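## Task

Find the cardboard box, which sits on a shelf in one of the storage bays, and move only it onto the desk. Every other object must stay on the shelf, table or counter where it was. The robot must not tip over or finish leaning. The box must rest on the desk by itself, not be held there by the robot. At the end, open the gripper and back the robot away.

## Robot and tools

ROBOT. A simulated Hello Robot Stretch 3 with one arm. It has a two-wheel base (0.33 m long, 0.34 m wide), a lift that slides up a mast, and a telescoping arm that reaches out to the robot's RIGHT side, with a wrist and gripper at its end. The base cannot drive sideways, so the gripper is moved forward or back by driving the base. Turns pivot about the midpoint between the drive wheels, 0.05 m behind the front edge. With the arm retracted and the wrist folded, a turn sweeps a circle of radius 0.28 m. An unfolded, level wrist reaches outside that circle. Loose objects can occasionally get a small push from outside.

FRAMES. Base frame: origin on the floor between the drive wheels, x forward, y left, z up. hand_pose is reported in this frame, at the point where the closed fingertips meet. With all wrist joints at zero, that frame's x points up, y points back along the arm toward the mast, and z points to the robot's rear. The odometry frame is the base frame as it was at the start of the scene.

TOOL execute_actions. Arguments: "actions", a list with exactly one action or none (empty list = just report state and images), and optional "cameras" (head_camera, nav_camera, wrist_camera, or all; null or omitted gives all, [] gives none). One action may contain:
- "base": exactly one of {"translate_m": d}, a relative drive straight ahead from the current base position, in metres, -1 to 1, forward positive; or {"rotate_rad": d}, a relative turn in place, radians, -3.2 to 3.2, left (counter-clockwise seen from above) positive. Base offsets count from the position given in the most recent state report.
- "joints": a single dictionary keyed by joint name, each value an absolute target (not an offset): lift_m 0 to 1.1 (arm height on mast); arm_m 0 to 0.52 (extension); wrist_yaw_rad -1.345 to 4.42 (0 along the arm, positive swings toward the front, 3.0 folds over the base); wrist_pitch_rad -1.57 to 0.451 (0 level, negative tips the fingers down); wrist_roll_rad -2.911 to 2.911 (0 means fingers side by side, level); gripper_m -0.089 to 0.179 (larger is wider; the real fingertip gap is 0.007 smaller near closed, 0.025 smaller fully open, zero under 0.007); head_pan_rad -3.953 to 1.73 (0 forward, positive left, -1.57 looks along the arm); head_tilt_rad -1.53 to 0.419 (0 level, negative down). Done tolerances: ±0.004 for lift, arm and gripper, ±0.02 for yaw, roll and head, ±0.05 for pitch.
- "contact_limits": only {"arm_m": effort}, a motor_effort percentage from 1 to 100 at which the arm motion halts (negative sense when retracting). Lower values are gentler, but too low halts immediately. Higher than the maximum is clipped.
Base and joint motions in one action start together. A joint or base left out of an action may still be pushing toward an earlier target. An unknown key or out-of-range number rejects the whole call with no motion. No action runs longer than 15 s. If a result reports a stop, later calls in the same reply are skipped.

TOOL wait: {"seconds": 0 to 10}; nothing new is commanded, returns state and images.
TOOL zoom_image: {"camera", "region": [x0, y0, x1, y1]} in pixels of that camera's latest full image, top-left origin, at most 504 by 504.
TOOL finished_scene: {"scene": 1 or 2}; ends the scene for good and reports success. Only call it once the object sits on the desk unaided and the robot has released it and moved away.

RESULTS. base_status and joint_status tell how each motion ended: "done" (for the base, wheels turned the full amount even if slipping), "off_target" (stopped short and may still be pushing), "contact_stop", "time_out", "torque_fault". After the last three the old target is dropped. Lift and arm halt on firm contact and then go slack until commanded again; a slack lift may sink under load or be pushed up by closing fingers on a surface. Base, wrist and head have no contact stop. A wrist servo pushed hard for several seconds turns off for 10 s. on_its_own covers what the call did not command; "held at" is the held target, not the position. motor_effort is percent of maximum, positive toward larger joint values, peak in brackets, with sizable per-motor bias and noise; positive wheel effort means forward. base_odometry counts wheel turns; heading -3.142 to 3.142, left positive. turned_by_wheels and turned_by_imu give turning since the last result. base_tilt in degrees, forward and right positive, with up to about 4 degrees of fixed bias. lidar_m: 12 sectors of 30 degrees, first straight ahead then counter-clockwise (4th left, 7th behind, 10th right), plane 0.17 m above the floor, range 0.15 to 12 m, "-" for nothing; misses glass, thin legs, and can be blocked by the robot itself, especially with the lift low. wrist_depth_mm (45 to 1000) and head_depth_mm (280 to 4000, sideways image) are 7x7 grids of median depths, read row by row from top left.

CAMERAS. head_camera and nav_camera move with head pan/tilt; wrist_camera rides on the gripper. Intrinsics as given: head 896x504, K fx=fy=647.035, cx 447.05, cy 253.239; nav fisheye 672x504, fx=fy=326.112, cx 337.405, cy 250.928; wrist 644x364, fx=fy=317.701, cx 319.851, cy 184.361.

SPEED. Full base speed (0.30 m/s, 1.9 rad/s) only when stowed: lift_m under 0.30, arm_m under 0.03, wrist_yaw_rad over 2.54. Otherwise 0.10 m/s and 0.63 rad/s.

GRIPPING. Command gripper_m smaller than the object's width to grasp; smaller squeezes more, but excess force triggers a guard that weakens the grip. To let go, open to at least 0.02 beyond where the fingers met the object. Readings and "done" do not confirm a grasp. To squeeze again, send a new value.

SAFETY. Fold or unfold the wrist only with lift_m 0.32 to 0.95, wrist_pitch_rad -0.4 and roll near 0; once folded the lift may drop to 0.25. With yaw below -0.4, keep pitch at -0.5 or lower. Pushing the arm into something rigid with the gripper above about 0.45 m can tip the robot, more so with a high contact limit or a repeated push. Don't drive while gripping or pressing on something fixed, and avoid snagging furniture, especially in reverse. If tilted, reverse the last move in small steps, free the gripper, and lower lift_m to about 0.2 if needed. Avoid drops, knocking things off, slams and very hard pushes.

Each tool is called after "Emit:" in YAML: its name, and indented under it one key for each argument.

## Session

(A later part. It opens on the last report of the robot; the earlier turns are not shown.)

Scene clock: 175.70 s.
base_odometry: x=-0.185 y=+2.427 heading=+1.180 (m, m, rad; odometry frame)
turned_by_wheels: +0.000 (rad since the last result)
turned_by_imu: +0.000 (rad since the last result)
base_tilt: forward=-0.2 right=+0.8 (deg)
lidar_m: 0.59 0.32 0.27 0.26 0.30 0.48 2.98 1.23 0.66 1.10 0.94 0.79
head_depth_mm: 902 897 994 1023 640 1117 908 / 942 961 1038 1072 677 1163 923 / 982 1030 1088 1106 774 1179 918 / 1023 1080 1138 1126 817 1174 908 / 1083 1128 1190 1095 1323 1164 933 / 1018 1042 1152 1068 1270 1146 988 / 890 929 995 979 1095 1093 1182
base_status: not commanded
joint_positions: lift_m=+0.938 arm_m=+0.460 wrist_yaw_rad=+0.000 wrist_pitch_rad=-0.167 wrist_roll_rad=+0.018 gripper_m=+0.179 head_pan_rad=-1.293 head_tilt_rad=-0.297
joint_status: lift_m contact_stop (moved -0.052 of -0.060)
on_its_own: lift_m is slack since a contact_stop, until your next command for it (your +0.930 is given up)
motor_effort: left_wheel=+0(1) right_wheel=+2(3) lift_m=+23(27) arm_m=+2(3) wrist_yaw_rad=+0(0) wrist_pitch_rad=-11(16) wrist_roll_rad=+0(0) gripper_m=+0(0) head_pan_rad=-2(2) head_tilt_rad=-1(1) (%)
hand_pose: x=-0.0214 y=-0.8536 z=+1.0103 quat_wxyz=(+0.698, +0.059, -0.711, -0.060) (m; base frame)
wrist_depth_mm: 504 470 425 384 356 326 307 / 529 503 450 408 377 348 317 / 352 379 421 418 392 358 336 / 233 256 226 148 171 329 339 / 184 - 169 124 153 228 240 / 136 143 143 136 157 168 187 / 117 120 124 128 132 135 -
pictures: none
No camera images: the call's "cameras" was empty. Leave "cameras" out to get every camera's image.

Emit:
execute_actions:
  actions:
    - {"joints":{"gripper_m":0.05,"lift_m":0.95}}
  cameras: []

Emit:
execute_actions:
  actions:
    - {"joints":{"lift_m":0.99,"arm_m":0.0}}
  cameras: ["wrist_camera"]

Scene clock: 184.87 s.
base_odometry: x=-0.185 y=+2.427 heading=+1.180 (m, m, rad; odometry frame)
turned_by_wheels: +0.000 (rad since the last result)
turned_by_imu: -0.001 (rad since the last result)
base_tilt: forward=-0.1 right=+0.9 (deg)
lidar_m: 0.59 0.32 0.26 0.26 0.29 0.48 2.98 1.23 0.66 1.11 0.94 0.79
head_depth_mm: 897 899 991 1022 641 1119 910 / 944 960 1035 1070 675 1158 925 / 980 1025 1088 1106 776 1185 917 / 1028 1079 1140 1125 814 1171 909 / 1082 1131 1189 1095 1323 1152 933 / 1015 1044 1153 1067 1267 1142 987 / 891 930 988 980 1089 1089 1194
base_status: not commanded
joint_positions: lift_m=+0.950 arm_m=+0.460 wrist_yaw_rad=-0.002 wrist_pitch_rad=-0.208 wrist_roll_rad=+0.018 gripper_m=+0.050 head_pan_rad=-1.293 head_tilt_rad=-0.297
joint_status: all done
motor_effort: left_wheel=+0(1) right_wheel=+2(4) lift_m=+30(34) arm_m=+1(0) wrist_yaw_rad=+3(5) wrist_pitch_rad=+2(8) wrist_roll_rad=+0(0) gripper_m=-4(100) head_pan_rad=-2(2) head_tilt_rad=+0(0) (%)
hand_pose: x=-0.0220 y=-0.8507 z=+1.0122 quat_wxyz=(+0.697, +0.072, -0.709, -0.075) (m; base frame)
wrist_depth_mm: 501 471 421 388 354 328 305 / 518 497 454 409 371 344 320 / 331 350 382 411 389 364 335 / 227 239 255 166 185 309 328 / 176 182 197 169 196 219 230 / 143 148 147 157 - 171 176 / 120 124 126 130 134 140 143
pictures: none
No camera images: the call's "cameras" was empty. Leave "cameras" out to get every camera's image.

Scene clock: 189.43 s.
base_odometry: x=-0.185 y=+2.427 heading=+1.180 (m, m, rad; odometry frame)
turned_by_wheels: +0.000 (rad since the last result)
turned_by_imu: -0.001 (rad since the last result)
base_tilt: forward=-0.3 right=+0.9 (deg)
lidar_m: 0.59 0.32 0.26 0.26 0.30 0.48 2.98 1.23 0.66 1.11 0.94 0.79
head_depth_mm: 903 900 990 1018 708 1121 - / 940 962 1040 1068 738 1163 - / 976 1025 1084 1102 773 1209 929 / 1026 1077 1140 1124 819 1165 905 / 1077 1129 1199 1097 1323 1163 935 / 1022 1047 1153 1069 1261 1143 994 / 894 927 991 982 1089 1088 1180
base_status: not commanded
joint_positions: lift_m=+0.990 arm_m=+0.001 wrist_yaw_rad=-0.001 wrist_pitch_rad=-0.222 wrist_roll_rad=+0.018 gripper_m=+0.050 head_pan_rad=-1.293 head_tilt_rad=-0.297
joint_status: all done
motor_effort: left_wheel=+0(0) right_wheel=+2(2) lift_m=+31(34) arm_m=-3(8) wrist_yaw_rad=+1(3) wrist_pitch_rad=+7(8) wrist_roll_rad=+0(0) gripper_m=+0(3) head_pan_rad=-2(2) head_tilt_rad=-1(1) (%)
hand_pose: x=-0.0217 y=-0.3901 z=+1.0486 quat_wxyz=(+0.697, +0.078, -0.709, -0.080) (m; base frame)
wrist_depth_mm: 614 789 913 815 762 675 308 / 620 739 907 860 793 587 323 / 651 571 514 536 592 510 336 / 694 892 - 995 430 398 356 / 731 925 - - 931 435 379 / 766 805 783 863 770 443 832 / 802 952 728 711 702 469 771
pictures: wrist_camera
Images, in order (width x height): wrist_camera 644x364.

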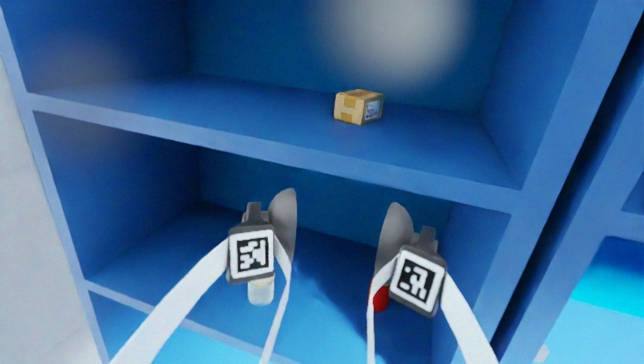

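Slipped out. Retry at full reach.

Emit:
execute_actions:
  actions:
    - {"base":{"translate_m":-0.05},"joints":{"lift_m":0.96,"arm_m":0.52,"gripper_m":0.17}}
  cameras: ["wrist_camera"]

Scene clock: 200.13 s.
base_odometry: x=-0.204 y=+2.381 heading=+1.180 (m, m, rad; odometry frame)
turned_by_wheels: +0.000 (rad since the last result)
turned_by_imu: -0.001 (rad since the last result)
base_tilt: forward=-0.2 right=+0.9 (deg)
lidar_m: 0.61 0.33 0.28 0.27 0.31 0.50 2.93 1.19 0.64 1.02 1.00 0.83
head_depth_mm: 894 904 980 1012 670 1115 926 / 932 963 1031 1069 694 1151 911 / 968 1013 1073 1099 770 1185 914 / 1012 1070 1137 1122 808 1169 907 / 1059 1112 1186 1092 1315 1155 928 / 1078 1118 1215 1066 1352 1146 987 / 952 992 1058 1031 1159 1131 1254
base_status: done
joint_positions: lift_m=+0.960 arm_m=+0.520 wrist_yaw_rad=+0.000 wrist_pitch_rad=-0.222 wrist_roll_rad=+0.018 gripper_m=+0.170 head_pan_rad=-1.293 head_tilt_rad=-0.297
joint_status: all done
motor_effort: left_wheel=+1(3) right_wheel=+1(2) lift_m=+21(28) arm_m=+4(3) wrist_yaw_rad=+1(3) wrist_pitch_rad=+7(8) wrist_roll_rad=+0(0) gripper_m=+0(100) head_pan_rad=-2(3) head_tilt_rad=-1(0) (%)
hand_pose: x=-0.0215 y=-0.9093 z=+1.0190 quat_wxyz=(+0.697, +0.078, -0.709, -0.079) (m; base frame)
wrist_depth_mm: 433 385 350 320 294 272 251 / 462 416 373 339 310 284 265 / 341 360 380 359 331 302 278 / 239 257 155 164 298 309 292 / 192 - 119 130 210 236 241 / - 148 121 139 170 177 188 / 128 130 129 138 142 144 153
pictures: wrist_camera
Images, in order (width x height): wrist_camera 644x364.

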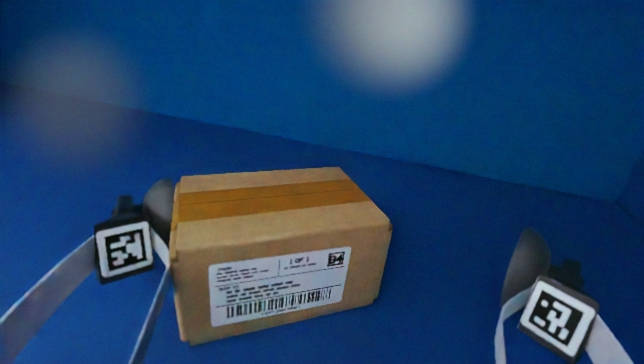

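Emit:
execute_actions:
  actions:
    - {"joints":{"gripper_m":0.05}}
  cameras: []

Emit:
execute_actions:
  actions:
    - {"joints":{"lift_m":1.0,"arm_m":0.0}}
  cameras: ["wrist_camera"]

Scene clock: 207.40 s.
base_odometry: x=-0.204 y=+2.381 heading=+1.180 (m, m, rad; odometry frame)
turned_by_wheels: +0.000 (rad since the last result)
turned_by_imu: -0.001 (rad since the last result)
base_tilt: forward=-0.3 right=+0.9 (deg)
lidar_m: 0.62 0.33 0.27 0.27 0.31 0.50 2.93 1.19 0.64 1.02 1.00 0.83
head_depth_mm: 894 905 982 1015 668 1113 932 / 930 962 1029 1064 694 1153 915 / 970 1019 1080 1096 771 1184 919 / 1007 1067 1125 1117 810 1169 908 / 1062 1117 1189 1090 1303 1157 931 / 1093 1114 1212 1066 1352 1140 986 / 947 994 1059 1037 1161 1130 1256
base_status: not commanded
joint_positions: lift_m=+0.960 arm_m=+0.520 wrist_yaw_rad=+0.002 wrist_pitch_rad=-0.222 wrist_roll_rad=+0.018 gripper_m=+0.051 head_pan_rad=-1.293 head_tilt_rad=-0.297
joint_status: all done
motor_effort: left_wheel=+0(0) right_wheel=+1(1) lift_m=+21(21) arm_m=+4(4) wrist_yaw_rad=-1(3) wrist_pitch_rad=+7(7) wrist_roll_rad=+0(0) gripper_m=-24(100) head_pan_rad=-2(2) head_tilt_rad=-1(1) (%)
hand_pose: x=-0.0211 y=-0.9093 z=+1.0190 quat_wxyz=(+0.697, +0.078, -0.709, -0.079) (m; base frame)
wrist_depth_mm: 434 389 351 320 292 271 251 / 457 420 376 341 311 286 265 / 343 359 382 359 331 301 278 / 239 251 262 163 296 308 291 / 186 194 116 121 130 232 239 / 151 155 121 124 136 181 186 / - 129 129 133 141 142 151
pictures: none
No camera images: the call's "cameras" was empty. Leave "cameras" out to get every camera's image.

Scene clock: 212.40 s.
base_odometry: x=-0.204 y=+2.381 heading=+1.180 (m, m, rad; odometry frame)
turned_by_wheels: +0.000 (rad since the last result)
turned_by_imu: -0.001 (rad since the last result)
base_tilt: forward=-0.3 right=+0.9 (deg)
lidar_m: 0.62 0.33 0.27 0.27 0.31 0.50 2.94 1.19 0.65 1.02 1.00 0.84
head_depth_mm: 894 893 987 1014 707 1101 - / 932 967 1030 1061 733 - - / 967 1016 1077 1096 771 378 914 / 1014 1065 1127 1126 810 1165 908 / 1060 1123 1185 1093 1300 1165 931 / 1088 1118 1213 1070 1356 1140 988 / 954 992 1059 1037 1167 1129 1255
base_status: not commanded
joint_positions: lift_m=+1.000 arm_m=+0.001 wrist_yaw_rad=+0.001 wrist_pitch_rad=-0.226 wrist_roll_rad=+0.018 gripper_m=+0.051 head_pan_rad=-1.293 head_tilt_rad=-0.297
joint_status: all done
motor_effort: left_wheel=+0(0) right_wheel=+1(1) lift_m=+31(32) arm_m=-3(1) wrist_yaw_rad=-1(1) wrist_pitch_rad=+8(9) wrist_roll_rad=+0(0) gripper_m=-23(24) head_pan_rad=-2(2) head_tilt_rad=-1(1) (%)
hand_pose: x=-0.0213 y=-0.3898 z=+1.0577 quat_wxyz=(+0.697, +0.079, -0.709, -0.080) (m; base frame)
wrist_depth_mm: 650 847 894 812 745 440 297 / 673 795 922 847 792 373 316 / 664 561 522 562 622 374 337 / 723 951 - 162 409 391 401 / 777 948 116 121 130 399 370 / 806 802 121 124 136 425 849 / 818 - 693 670 586 503 792
pictures: wrist_camera
Images, in order (width x height): wrist_camera 644x364.

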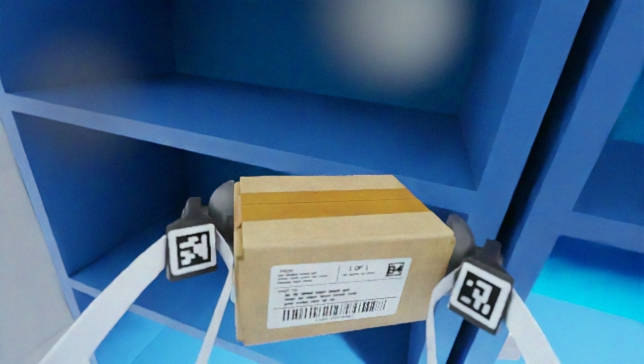

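Emit:
execute_actions:
  actions:
    - {"joints":{"lift_m":0.9,"wrist_pitch_rad":-0.4}}
  cameras: []

Emit:
execute_actions:
  actions:
    - {"joints":{"wrist_yaw_rad":3.0}}
  cameras: []

Emit:
execute_actions:
  actions:
    - {"base":{"translate_m":-1.0},"joints":{"lift_m":0.28}}
  cameras: []

Emit:
execute_actions:
  actions:
    - {"base":{"translate_m":-0.7}}
  cameras: []

Emit:
execute_actions:
  actions:
    - {"base":{"rotate_rad":1.57},"joints":{"head_pan_rad":0,"head_tilt_rad":-0.3}}
  cameras: ["nav_camera"]

Scene clock: 231.80 s.
base_odometry: x=-0.204 y=+2.381 heading=+1.180 (m, m, rad; odometry frame)
turned_by_wheels: +0.000 (rad since the last result)
turned_by_imu: -0.001 (rad since the last result)
base_tilt: forward=-0.2 right=+0.9 (deg)
lidar_m: 0.62 0.33 0.28 0.27 0.31 0.50 2.93 1.19 0.65 1.02 1.00 0.83
head_depth_mm: 896 899 986 1016 707 1112 931 / 932 962 1026 1057 734 1149 911 / 972 1018 1076 1094 772 1189 920 / 1008 1063 1125 1122 808 1166 910 / 1064 1116 1191 1094 1305 1166 936 / 1083 1116 1216 1064 1351 1144 986 / 953 989 1062 1038 1159 1132 1258
base_status: not commanded
joint_positions: lift_m=+0.900 arm_m=+0.001 wrist_yaw_rad=+0.001 wrist_pitch_rad=-0.422 wrist_roll_rad=+0.018 gripper_m=+0.051 head_pan_rad=-1.293 head_tilt_rad=-0.297
joint_status: all done
motor_effort: left_wheel=+0(0) right_wheel=+1(1) lift_m=+22(28) arm_m=-2(2) wrist_yaw_rad=+0(3) wrist_pitch_rad=+8(10) wrist_roll_rad=+0(0) gripper_m=-23(23) head_pan_rad=-2(2) head_tilt_rad=-1(1) (%)
hand_pose: x=-0.0213 y=-0.3693 z=+0.9118 quat_wxyz=(+0.685, +0.147, -0.697, -0.150) (m; base frame)
wrist_depth_mm: 658 865 910 822 348 320 300 / 685 895 - 920 819 375 324 / 722 915 - 980 890 385 699 / 773 799 792 163 739 417 813 / 822 987 116 121 130 475 741 / 847 - 121 124 136 610 629 / 858 - 981 937 682 969 545
pictures: none
No camera images: the call's "cameras" was empty. Leave "cameras" out to get every camera's image.

Scene clock: 234.30 s.
base_odometry: x=-0.204 y=+2.381 heading=+1.180 (m, m, rad; odometry frame)
turned_by_wheels: +0.000 (rad since the last result)
turned_by_imu: +0.000 (rad since the last result)
base_tilt: forward=-0.3 right=+0.9 (deg)
lidar_m: 0.62 0.33 0.28 0.27 0.31 0.50 2.93 1.18 0.64 1.02 1.00 0.84
head_depth_mm: 892 896 982 1021 706 1111 936 / 930 961 1027 1061 737 1150 911 / 972 1022 1075 1097 772 1188 916 / 1012 1070 1122 1124 808 1170 907 / 1061 1116 1188 1099 1307 1162 928 / 1081 1118 1208 1066 1354 1141 986 / 950 992 1057 1032 1165 1128 1252
base_status: not commanded
joint_positions: lift_m=+0.900 arm_m=+0.000 wrist_yaw_rad=+2.998 wrist_pitch_rad=-0.422 wrist_roll_rad=+0.018 gripper_m=+0.051 head_pan_rad=-1.293 head_tilt_rad=-0.297
joint_status: all done
motor_effort: left_wheel=+0(0) right_wheel=+1(1) lift_m=+22(22) arm_m=-2(3) wrist_yaw_rad=+4(5) wrist_pitch_rad=+7(7) wrist_roll_rad=+0(0) gripper_m=-24(23) head_pan_rad=-2(2) head_tilt_rad=-1(1) (%)
hand_pose: x=+0.0109 y=+0.0761 z=+0.9118 quat_wxyz=(+0.199, +0.706, +0.097, +0.673) (m; base frame)
wrist_depth_mm: 346 332 312 291 277 265 250 / 386 369 344 321 302 289 273 / 439 407 390 354 333 316 298 / 502 472 154 163 362 350 327 / 597 543 116 120 130 388 363 / 734 660 118 124 136 427 411 / 948 832 694 619 574 537 470
pictures: none
No camera images: the call's "cameras" was empty. Leave "cameras" out to get every camera's image.

Scene clock: 243.13 s.
base_odometry: x=-0.585 y=+1.457 heading=+1.179 (m, m, rad; odometry frame)
turned_by_wheels: +0.000 (rad since the last result)
turned_by_imu: -0.001 (rad since the last result)
base_tilt: forward=-0.1 right=+0.9 (deg)
lidar_m: 1.07 0.57 0.48 0.48 1.87 1.70 1.95 2.19 0.44 0.44 0.99 0.94
head_depth_mm: 349 756 799 830 706 496 689 / 359 792 829 869 696 492 898 / 375 833 870 906 650 506 918 / 413 871 911 948 601 527 908 / 429 912 966 995 664 1024 901 / 443 958 1008 1032 651 1064 892 / 511 1000 1064 1041 641 1125 883
base_status: done
joint_positions: lift_m=+0.280 arm_m=+0.000 wrist_yaw_rad=+2.998 wrist_pitch_rad=-0.423 wrist_roll_rad=+0.018 gripper_m=+0.051 head_pan_rad=-1.293 head_tilt_rad=-0.297
joint_status: all done
motor_effort: left_wheel=+0(6) right_wheel=+1(3) lift_m=+22(24) arm_m=-3(2) wrist_yaw_rad=+3(4) wrist_pitch_rad=+7(8) wrist_roll_rad=+0(0) gripper_m=-23(24) head_pan_rad=-2(3) head_tilt_rad=-1(1) (%)
hand_pose: x=+0.0107 y=+0.0760 z=+0.2917 quat_wxyz=(+0.199, +0.706, +0.097, +0.673) (m; base frame)
wrist_depth_mm: - - - - 458 437 417 / - - - - 502 478 450 / 794 815 844 842 557 521 496 / 626 654 153 163 596 574 540 / 531 546 115 121 130 599 591 / 459 - 116 124 136 507 513 / - - 125 133 414 420 443
pictures: none
No camera images: the call's "cameras" was empty. Leave "cameras" out to get every camera's image.

Scene clock: 247.17 s.
base_odometry: x=-0.852 y=+0.810 heading=+1.179 (m, m, rad; odometry frame)
turned_by_wheels: +0.000 (rad since the last result)
turned_by_imu: +0.000 (rad since the last result)
base_tilt: forward=-0.2 right=+0.7 (deg)
lidar_m: 1.38 0.89 1.16 1.61 1.52 1.27 1.26 1.42 2.15 1.79 0.76 0.70
head_depth_mm: 1804 1866 1956 2052 2134 2024 1577 / 1884 1962 2049 2121 2220 1995 1554 / 1647 1771 1950 2152 2327 1991 1550 / 1944 2119 2172 2287 2071 1974 1525 / 2016 2212 2318 2429 2444 1933 1517 / 2082 2236 2328 2382 2503 1933 1496 / 777 815 858 899 945 1003 1057
base_status: done
joint_positions: lift_m=+0.280 arm_m=+0.000 wrist_yaw_rad=+2.998 wrist_pitch_rad=-0.423 wrist_roll_rad=+0.018 gripper_m=+0.051 head_pan_rad=-1.293 head_tilt_rad=-0.297
joint_status: not commanded
motor_effort: left_wheel=+1(5) right_wheel=+2(5) lift_m=+22(22) arm_m=-2(3) wrist_yaw_rad=+3(2) wrist_pitch_rad=+8(8) wrist_roll_rad=+0(0) gripper_m=-23(23) head_pan_rad=-2(3) head_tilt_rad=-1(1) (%)
hand_pose: x=+0.0107 y=+0.0761 z=+0.2917 quat_wxyz=(+0.199, +0.706, +0.097, +0.673) (m; base frame)
wrist_depth_mm: - - - - - - - / - - - - - - 943 / 792 820 879 876 931 956 902 / 638 646 153 163 711 742 749 / 524 541 115 120 130 607 617 / 465 - 116 124 136 507 505 / - - 125 133 415 417 441
pictures: none
No camera images: the call's "cameras" was empty. Leave "cameras" out to get every camera's image.

Scene clock: 249.37 s.
base_odometry: x=-0.852 y=+0.810 heading=+2.749 (m, m, rad; odometry frame)
turned_by_wheels: +1.570 (rad since the last result)
turned_by_imu: +1.574 (rad since the last result)
base_tilt: forward=-0.2 right=+0.9 (deg)
lidar_m: 1.61 1.25 1.27 1.27 1.42 2.14 1.80 0.77 0.70 1.40 0.89 1.16
head_depth_mm: 2187 2313 2440 2564 2640 2032 1577 / 2228 2317 2476 2570 2335 2025 1557 / 2255 2351 2484 2623 2293 1999 1530 / 2292 2416 2506 2660 2743 1982 1534 / 2330 2440 2528 2698 2710 1949 1522 / 2348 2470 2582 2352 2460 1912 1511 / 2362 2489 2567 1288 1815 1908 1476
base_status: done
joint_positions: lift_m=+0.280 arm_m=+0.000 wrist_yaw_rad=+2.998 wrist_pitch_rad=-0.423 wrist_roll_rad=+0.018 gripper_m=+0.051 head_pan_rad=-0.007 head_tilt_rad=-0.297
joint_status: all done
motor_effort: left_wheel=-1(6) right_wheel=+3(10) lift_m=+22(22) arm_m=-2(4) wrist_yaw_rad=+2(3) wrist_pitch_rad=+8(8) wrist_roll_rad=+0(0) gripper_m=-23(23) head_pan_rad=+2(25) head_tilt_rad=-1(0) (%)
hand_pose: x=+0.0107 y=+0.0760 z=+0.2917 quat_wxyz=(+0.199, +0.706, +0.097, +0.673) (m; base frame)
wrist_depth_mm: - - - - - - - / - - - - - - - / 800 824 874 895 938 966 - / 639 656 153 162 724 735 762 / 525 547 115 120 130 603 621 / 467 - 116 124 136 510 516 / - - 125 133 416 423 438
pictures: nav_camera (sideways: a quarter turn counterclockwise sets it upright)
Images, in order (width x height): nav_camera 672x504.

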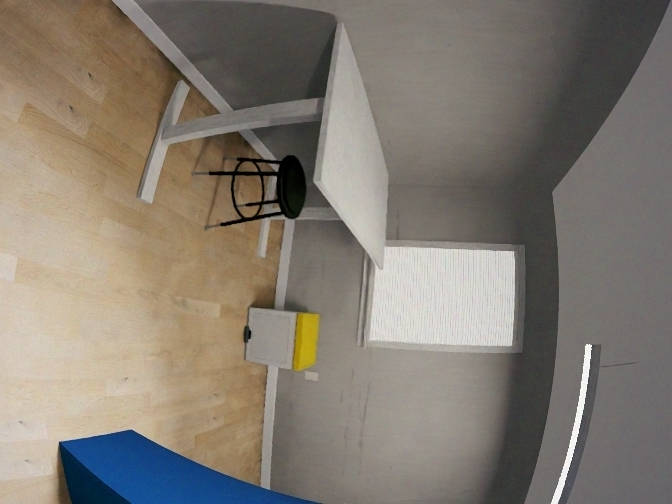

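Emit:
execute_actions:
  actions:
    - {"base":{"rotate_rad":0.5}}
  cameras: []

Emit:
execute_actions:
  actions:
    - {"base":{"translate_m":0.6}}
  cameras: []

Emit:
execute_actions:
  actions:
    - {"base":{"rotate_rad":1.2},"joints":{"lift_m":0.9}}
  cameras: []

Emit:
execute_actions:
  actions:
    - {"joints":{"wrist_yaw_rad":0,"wrist_pitch_rad":-0.2,"lift_m":1.05}}
  cameras: []

Emit:
execute_actions:
  actions:
    - {"joints":{"arm_m":0.45}}
  cameras: ["wrist_camera"]

Scene clock: 264.30 s.
base_odometry: x=-0.852 y=+0.810 heading=-3.034 (m, m, rad; odometry frame)
turned_by_wheels: +0.500 (rad since the last result)
turned_by_imu: +0.501 (rad since the last result)
base_tilt: forward=-0.3 right=+0.8 (deg)
lidar_m: 1.25 1.28 1.27 1.40 2.15 1.79 0.78 0.70 1.47 0.89 1.12 1.89
head_depth_mm: 2330 2421 2509 2528 2654 2041 1568 / 2425 2518 2629 1506 2430 1953 1553 / 2065 2226 2366 1307 1836 1902 1543 / 1809 1923 2054 1287 2381 1976 1535 / 1592 1688 1796 1348 1353 1459 1479 / 1428 1510 1584 1620 1791 1825 1508 / 1297 1366 1423 1485 1577 1664 1483
base_status: done
joint_positions: lift_m=+0.280 arm_m=+0.000 wrist_yaw_rad=+2.998 wrist_pitch_rad=-0.423 wrist_roll_rad=+0.018 gripper_m=+0.051 head_pan_rad=-0.007 head_tilt_rad=-0.297
joint_status: not commanded
motor_effort: left_wheel=-1(5) right_wheel=+2(8) lift_m=+22(22) arm_m=-3(3) wrist_yaw_rad=+3(2) wrist_pitch_rad=+7(8) wrist_roll_rad=+0(0) gripper_m=-24(24) head_pan_rad=+2(2) head_tilt_rad=-1(1) (%)
hand_pose: x=+0.0107 y=+0.0760 z=+0.2917 quat_wxyz=(+0.199, +0.706, +0.097, +0.673) (m; base frame)
wrist_depth_mm: - - - - - - 939 / - - - - - - 999 / 799 818 872 892 940 960 969 / 635 658 153 163 713 732 764 / 527 540 115 120 131 612 610 / 466 - 116 124 136 505 511 / - - 125 133 413 424 445
pictures: none
No camera images: the call's "cameras" was empty. Leave "cameras" out to get every camera's image.

Scene clock: 267.93 s.
base_odometry: x=-1.449 y=+0.745 heading=-3.034 (m, m, rad; odometry frame)
turned_by_wheels: +0.000 (rad since the last result)
turned_by_imu: -0.001 (rad since the last result)
base_tilt: forward=-0.1 right=+0.9 (deg)
lidar_m: 0.65 0.88 0.88 0.98 1.54 2.42 1.28 2.05 1.03 1.14 1.73 0.94
head_depth_mm: 1907 1990 2068 1378 798 561 431 / 1676 1833 2029 1334 786 555 457 / 1428 1538 1662 1299 773 548 1123 / 1243 1328 1423 1268 760 541 1489 / 1103 1164 1243 1231 748 582 771 / 986 1037 1094 1115 737 1236 1362 / 892 938 984 1011 727 1154 1229
base_status: done
joint_positions: lift_m=+0.280 arm_m=+0.000 wrist_yaw_rad=+2.999 wrist_pitch_rad=-0.423 wrist_roll_rad=+0.018 gripper_m=+0.051 head_pan_rad=-0.007 head_tilt_rad=-0.298
joint_status: not commanded
motor_effort: left_wheel=+0(5) right_wheel=+2(8) lift_m=+22(22) arm_m=-3(3) wrist_yaw_rad=+3(2) wrist_pitch_rad=+7(8) wrist_roll_rad=+0(0) gripper_m=-23(23) head_pan_rad=+2(2) head_tilt_rad=-1(1) (%)
hand_pose: x=+0.0107 y=+0.0760 z=+0.2917 quat_wxyz=(+0.199, +0.706, +0.097, +0.673) (m; base frame)
wrist_depth_mm: - - - - 894 756 658 / - - - - 977 802 689 / 803 826 861 896 910 866 737 / 638 649 153 162 712 732 726 / 522 548 116 121 130 603 625 / 462 - 116 124 136 508 508 / - - 125 133 417 422 442
pictures: none
No camera images: the call's "cameras" was empty. Leave "cameras" out to get every camera's image.

Scene clock: 274.40 s.
base_odometry: x=-1.449 y=+0.745 heading=-1.834 (m, m, rad; odometry frame)
turned_by_wheels: +1.200 (rad since the last result)
turned_by_imu: +1.204 (rad since the last result)
base_tilt: forward=-0.2 right=+0.8 (deg)
lidar_m: 0.88 1.07 1.96 2.36 2.12 2.05 1.03 2.43 1.73 0.94 0.65 0.88
head_depth_mm: 709 738 773 814 851 899 955 / 724 763 795 837 881 930 988 / 746 781 818 863 905 958 1017 / 763 803 841 888 936 991 1056 / 783 823 867 911 969 1024 1100 / 805 845 893 946 1004 1068 1141 / 831 872 922 976 1037 1107 1186
base_status: done
joint_positions: lift_m=+0.900 arm_m=+0.000 wrist_yaw_rad=+2.999 wrist_pitch_rad=-0.423 wrist_roll_rad=+0.018 gripper_m=+0.051 head_pan_rad=-0.007 head_tilt_rad=-0.298
joint_status: all done
motor_effort: left_wheel=-1(5) right_wheel=+3(8) lift_m=+32(32) arm_m=-3(3) wrist_yaw_rad=+3(2) wrist_pitch_rad=+8(8) wrist_roll_rad=+0(0) gripper_m=-23(23) head_pan_rad=+2(2) head_tilt_rad=-1(1) (%)
hand_pose: x=+0.0107 y=+0.0760 z=+0.9112 quat_wxyz=(+0.199, +0.706, +0.097, +0.673) (m; base frame)
wrist_depth_mm: - - - - - - - / - - - - - - - / - - - - - - - / - - 154 162 - - - / - - 115 121 131 - - / - - 118 124 136 - - / - - 997 991 - - -
pictures: none
No camera images: the call's "cameras" was empty. Leave "cameras" out to get every camera's image.

Scene clock: 276.90 s.
base_odometry: x=-1.449 y=+0.745 heading=-1.834 (m, m, rad; odometry frame)
turned_by_wheels: +0.000 (rad since the last result)
turned_by_imu: +0.000 (rad since the last result)
base_tilt: forward=-0.2 right=+1.0 (deg)
lidar_m: 0.89 1.07 1.95 2.36 2.12 2.05 1.03 2.43 1.73 0.94 0.65 0.88
head_depth_mm: 710 738 774 812 855 901 951 / 728 761 796 837 880 931 985 / 745 779 820 859 907 960 1021 / 763 800 841 885 937 987 1057 / 784 823 866 917 969 1027 1093 / 810 849 893 945 1003 1069 1138 / 831 876 923 974 1034 1108 1190
base_status: not commanded
joint_positions: lift_m=+1.050 arm_m=+0.000 wrist_yaw_rad=+0.002 wrist_pitch_rad=-0.234 wrist_roll_rad=+0.018 gripper_m=+0.051 head_pan_rad=-0.007 head_tilt_rad=-0.298
joint_status: all done
motor_effort: left_wheel=+0(1) right_wheel=+3(3) lift_m=+32(33) arm_m=-3(2) wrist_yaw_rad=-2(6) wrist_pitch_rad=+11(13) wrist_roll_rad=+0(0) gripper_m=-23(23) head_pan_rad=+2(2) head_tilt_rad=-1(1) (%)
hand_pose: x=-0.0209 y=-0.3891 z=+1.1056 quat_wxyz=(+0.696, +0.083, -0.708, -0.083) (m; base frame)
wrist_depth_mm: 668 840 - - - - - / 690 862 - - - - - / 666 738 792 868 955 - - / 490 516 538 163 656 - - / 395 397 116 121 130 - - / 780 327 121 124 136 - - / 817 - 277 266 - - -
pictures: none
No camera images: the call's "cameras" was empty. Leave "cameras" out to get every camera's image.

Scene clock: 281.40 s.
base_odometry: x=-1.449 y=+0.745 heading=-1.834 (m, m, rad; odometry frame)
turned_by_wheels: +0.000 (rad since the last result)
turned_by_imu: -0.001 (rad since the last result)
base_tilt: forward=-0.2 right=+0.8 (deg)
lidar_m: 0.88 1.06 1.95 2.36 2.12 2.04 1.03 2.43 1.73 0.94 0.65 0.88
head_depth_mm: 707 738 772 814 853 899 950 / 725 758 795 835 877 930 983 / 747 779 819 861 908 956 1019 / 763 803 840 886 937 992 1059 / 789 826 866 912 968 1024 1097 / 808 850 896 946 999 1063 1136 / 828 873 925 979 1037 1110 1186
base_status: not commanded
joint_positions: lift_m=+1.050 arm_m=+0.450 wrist_yaw_rad=+0.001 wrist_pitch_rad=-0.234 wrist_roll_rad=+0.018 gripper_m=+0.051 head_pan_rad=-0.007 head_tilt_rad=-0.298
joint_status: all done
motor_effort: left_wheel=-1(1) right_wheel=+3(3) lift_m=+32(31) arm_m=+3(1) wrist_yaw_rad=+0(3) wrist_pitch_rad=+11(11) wrist_roll_rad=+0(0) gripper_m=-24(23) head_pan_rad=+2(2) head_tilt_rad=-1(0) (%)
hand_pose: x=-0.0213 y=-0.8384 z=+1.1056 quat_wxyz=(+0.696, +0.082, -0.708, -0.083) (m; base frame)
wrist_depth_mm: 552 694 940 - - - - / 561 716 - - - - - / 584 692 802 870 941 - - / 487 513 533 163 602 730 - / 378 394 116 121 130 514 - / 310 313 121 124 136 398 - / 266 266 265 263 283 291 -
pictures: wrist_camera
Images, in order (width x height): wrist_camera 644x364.

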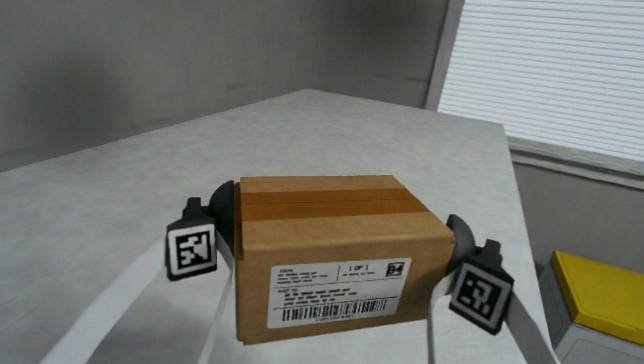

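A bit near the edge; shift forward.

Emit:
execute_actions:
  actions:
    - {"base":{"translate_m":0.12},"joints":{"lift_m":0.95}}
  cameras: []

Emit:
execute_actions:
  actions:
    - {"joints":{"gripper_m":0.17}}
  cameras: []

Emit:
execute_actions:
  actions:
    - {"joints":{"lift_m":1.05,"arm_m":0.0}}
  cameras: ["wrist_camera"]

Emit:
finished_scene:
  scene: 2

Scene clock: 295.90 s.
base_odometry: x=-1.480 y=+0.629 heading=-1.834 (m, m, rad; odometry frame)
turned_by_wheels: +0.000 (rad since the last result)
turned_by_imu: -0.002 (rad since the last result)
base_tilt: forward=-0.2 right=+0.9 (deg)
lidar_m: 0.77 0.93 1.67 2.39 1.35 2.14 1.15 2.47 1.10 0.61 0.65 0.77
head_depth_mm: 611 639 667 700 738 775 827 / 627 654 688 723 759 802 849 / 642 673 708 745 782 827 881 / 659 691 728 764 809 858 909 / 676 709 748 790 834 887 946 / 697 734 770 812 865 921 981 / 713 755 797 840 892 958 1024
base_status: done
joint_positions: lift_m=+0.950 arm_m=+0.450 wrist_yaw_rad=+0.001 wrist_pitch_rad=-0.234 wrist_roll_rad=+0.018 gripper_m=+0.051 head_pan_rad=-0.007 head_tilt_rad=-0.298
joint_status: all done
motor_effort: left_wheel=-1(2) right_wheel=+3(6) lift_m=+22(29) arm_m=+3(3) wrist_yaw_rad=-1(0) wrist_pitch_rad=+11(11) wrist_roll_rad=+0(0) gripper_m=-24(23) head_pan_rad=+2(2) head_tilt_rad=-1(0) (%)
hand_pose: x=-0.0213 y=-0.8384 z=+1.0060 quat_wxyz=(+0.696, +0.082, -0.708, -0.083) (m; base frame)
wrist_depth_mm: 456 560 783 - - - - / 471 591 755 - - - - / 406 434 473 513 555 618 - / 293 306 317 163 359 382 412 / 228 236 116 120 130 283 291 / 187 189 121 124 136 223 228 / - 159 158 158 170 174 185
pictures: none
No camera images: the call's "cameras" was empty. Leave "cameras" out to get every camera's image.

Scene clock: 297.60 s.
base_odometry: x=-1.480 y=+0.629 heading=-1.834 (m, m, rad; odometry frame)
turned_by_wheels: +0.000 (rad since the last result)
turned_by_imu: +0.000 (rad since the last result)
base_tilt: forward=-0.1 right=+0.9 (deg)
lidar_m: 0.77 0.92 1.66 2.38 1.35 2.13 1.15 2.47 1.10 0.62 0.65 0.77
head_depth_mm: 611 637 667 699 737 778 823 / 626 655 687 722 761 806 852 / 643 674 707 741 784 824 878 / 660 690 726 766 808 854 911 / 678 712 748 788 837 889 944 / 695 731 769 817 866 922 978 / 717 753 799 843 893 955 1026
base_status: not commanded
joint_positions: lift_m=+0.950 arm_m=+0.450 wrist_yaw_rad=+0.001 wrist_pitch_rad=-0.226 wrist_roll_rad=+0.018 gripper_m=+0.170 head_pan_rad=-0.007 head_tilt_rad=-0.298
joint_status: all done
motor_effort: left_wheel=-1(1) right_wheel=+3(2) lift_m=+22(22) arm_m=+3(3) wrist_yaw_rad=-1(0) wrist_pitch_rad=+9(11) wrist_roll_rad=+0(0) gripper_m=+0(100) head_pan_rad=+2(2) head_tilt_rad=-1(1) (%)
hand_pose: x=-0.0213 y=-0.8390 z=+1.0079 quat_wxyz=(+0.697, +0.080, -0.709, -0.081) (m; base frame)
wrist_depth_mm: 460 564 780 - - - - / 473 596 779 - - - - / 422 448 488 525 577 637 - / 300 317 330 350 367 392 424 / 233 - 237 174 262 295 299 / 190 190 185 140 149 221 236 / 159 162 157 146 160 179 191
pictures: none
No camera images: the call's "cameras" was empty. Leave "cameras" out to get every camera's image.

Scene clock: 302.10 s.
base_odometry: x=-1.480 y=+0.629 heading=-1.834 (m, m, rad; odometry frame)
turned_by_wheels: +0.000 (rad since the last result)
turned_by_imu: -0.001 (rad since the last result)
base_tilt: forward=-0.2 right=+0.8 (deg)
lidar_m: 0.77 0.92 1.67 2.38 1.35 2.14 1.15 2.47 1.09 0.61 0.65 0.77
head_depth_mm: 611 638 670 701 736 778 823 / 628 655 688 721 759 802 850 / 642 672 704 743 786 828 881 / 661 692 727 765 807 855 910 / 676 710 747 789 836 892 944 / 695 731 770 815 865 922 980 / 716 751 796 842 893 953 1023
base_status: not commanded
joint_positions: lift_m=+1.050 arm_m=+0.001 wrist_yaw_rad=+0.001 wrist_pitch_rad=-0.225 wrist_roll_rad=+0.018 gripper_m=+0.170 head_pan_rad=-0.007 head_tilt_rad=-0.298
joint_status: all done
motor_effort: left_wheel=-1(0) right_wheel=+2(2) lift_m=+31(33) arm_m=-2(8) wrist_yaw_rad=+0(2) wrist_pitch_rad=+8(9) wrist_roll_rad=+0(0) gripper_m=+0(0) head_pan_rad=+2(2) head_tilt_rad=-1(1) (%)
hand_pose: x=-0.0213 y=-0.3899 z=+1.1080 quat_wxyz=(+0.697, +0.079, -0.709, -0.080) (m; base frame)
wrist_depth_mm: 572 724 953 - - - - / 595 750 - - - - - / 615 722 816 905 991 - - / 504 540 550 583 626 - - / 602 - 419 436 459 504 - / 662 873 342 351 360 373 - / 740 947 588 295 299 307 -
pictures: wrist_camera
Images, in order (width x height): wrist_camera 644x364.

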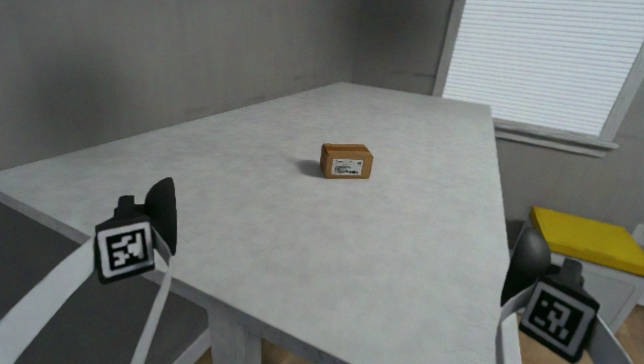

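The scene is finished: the task was done.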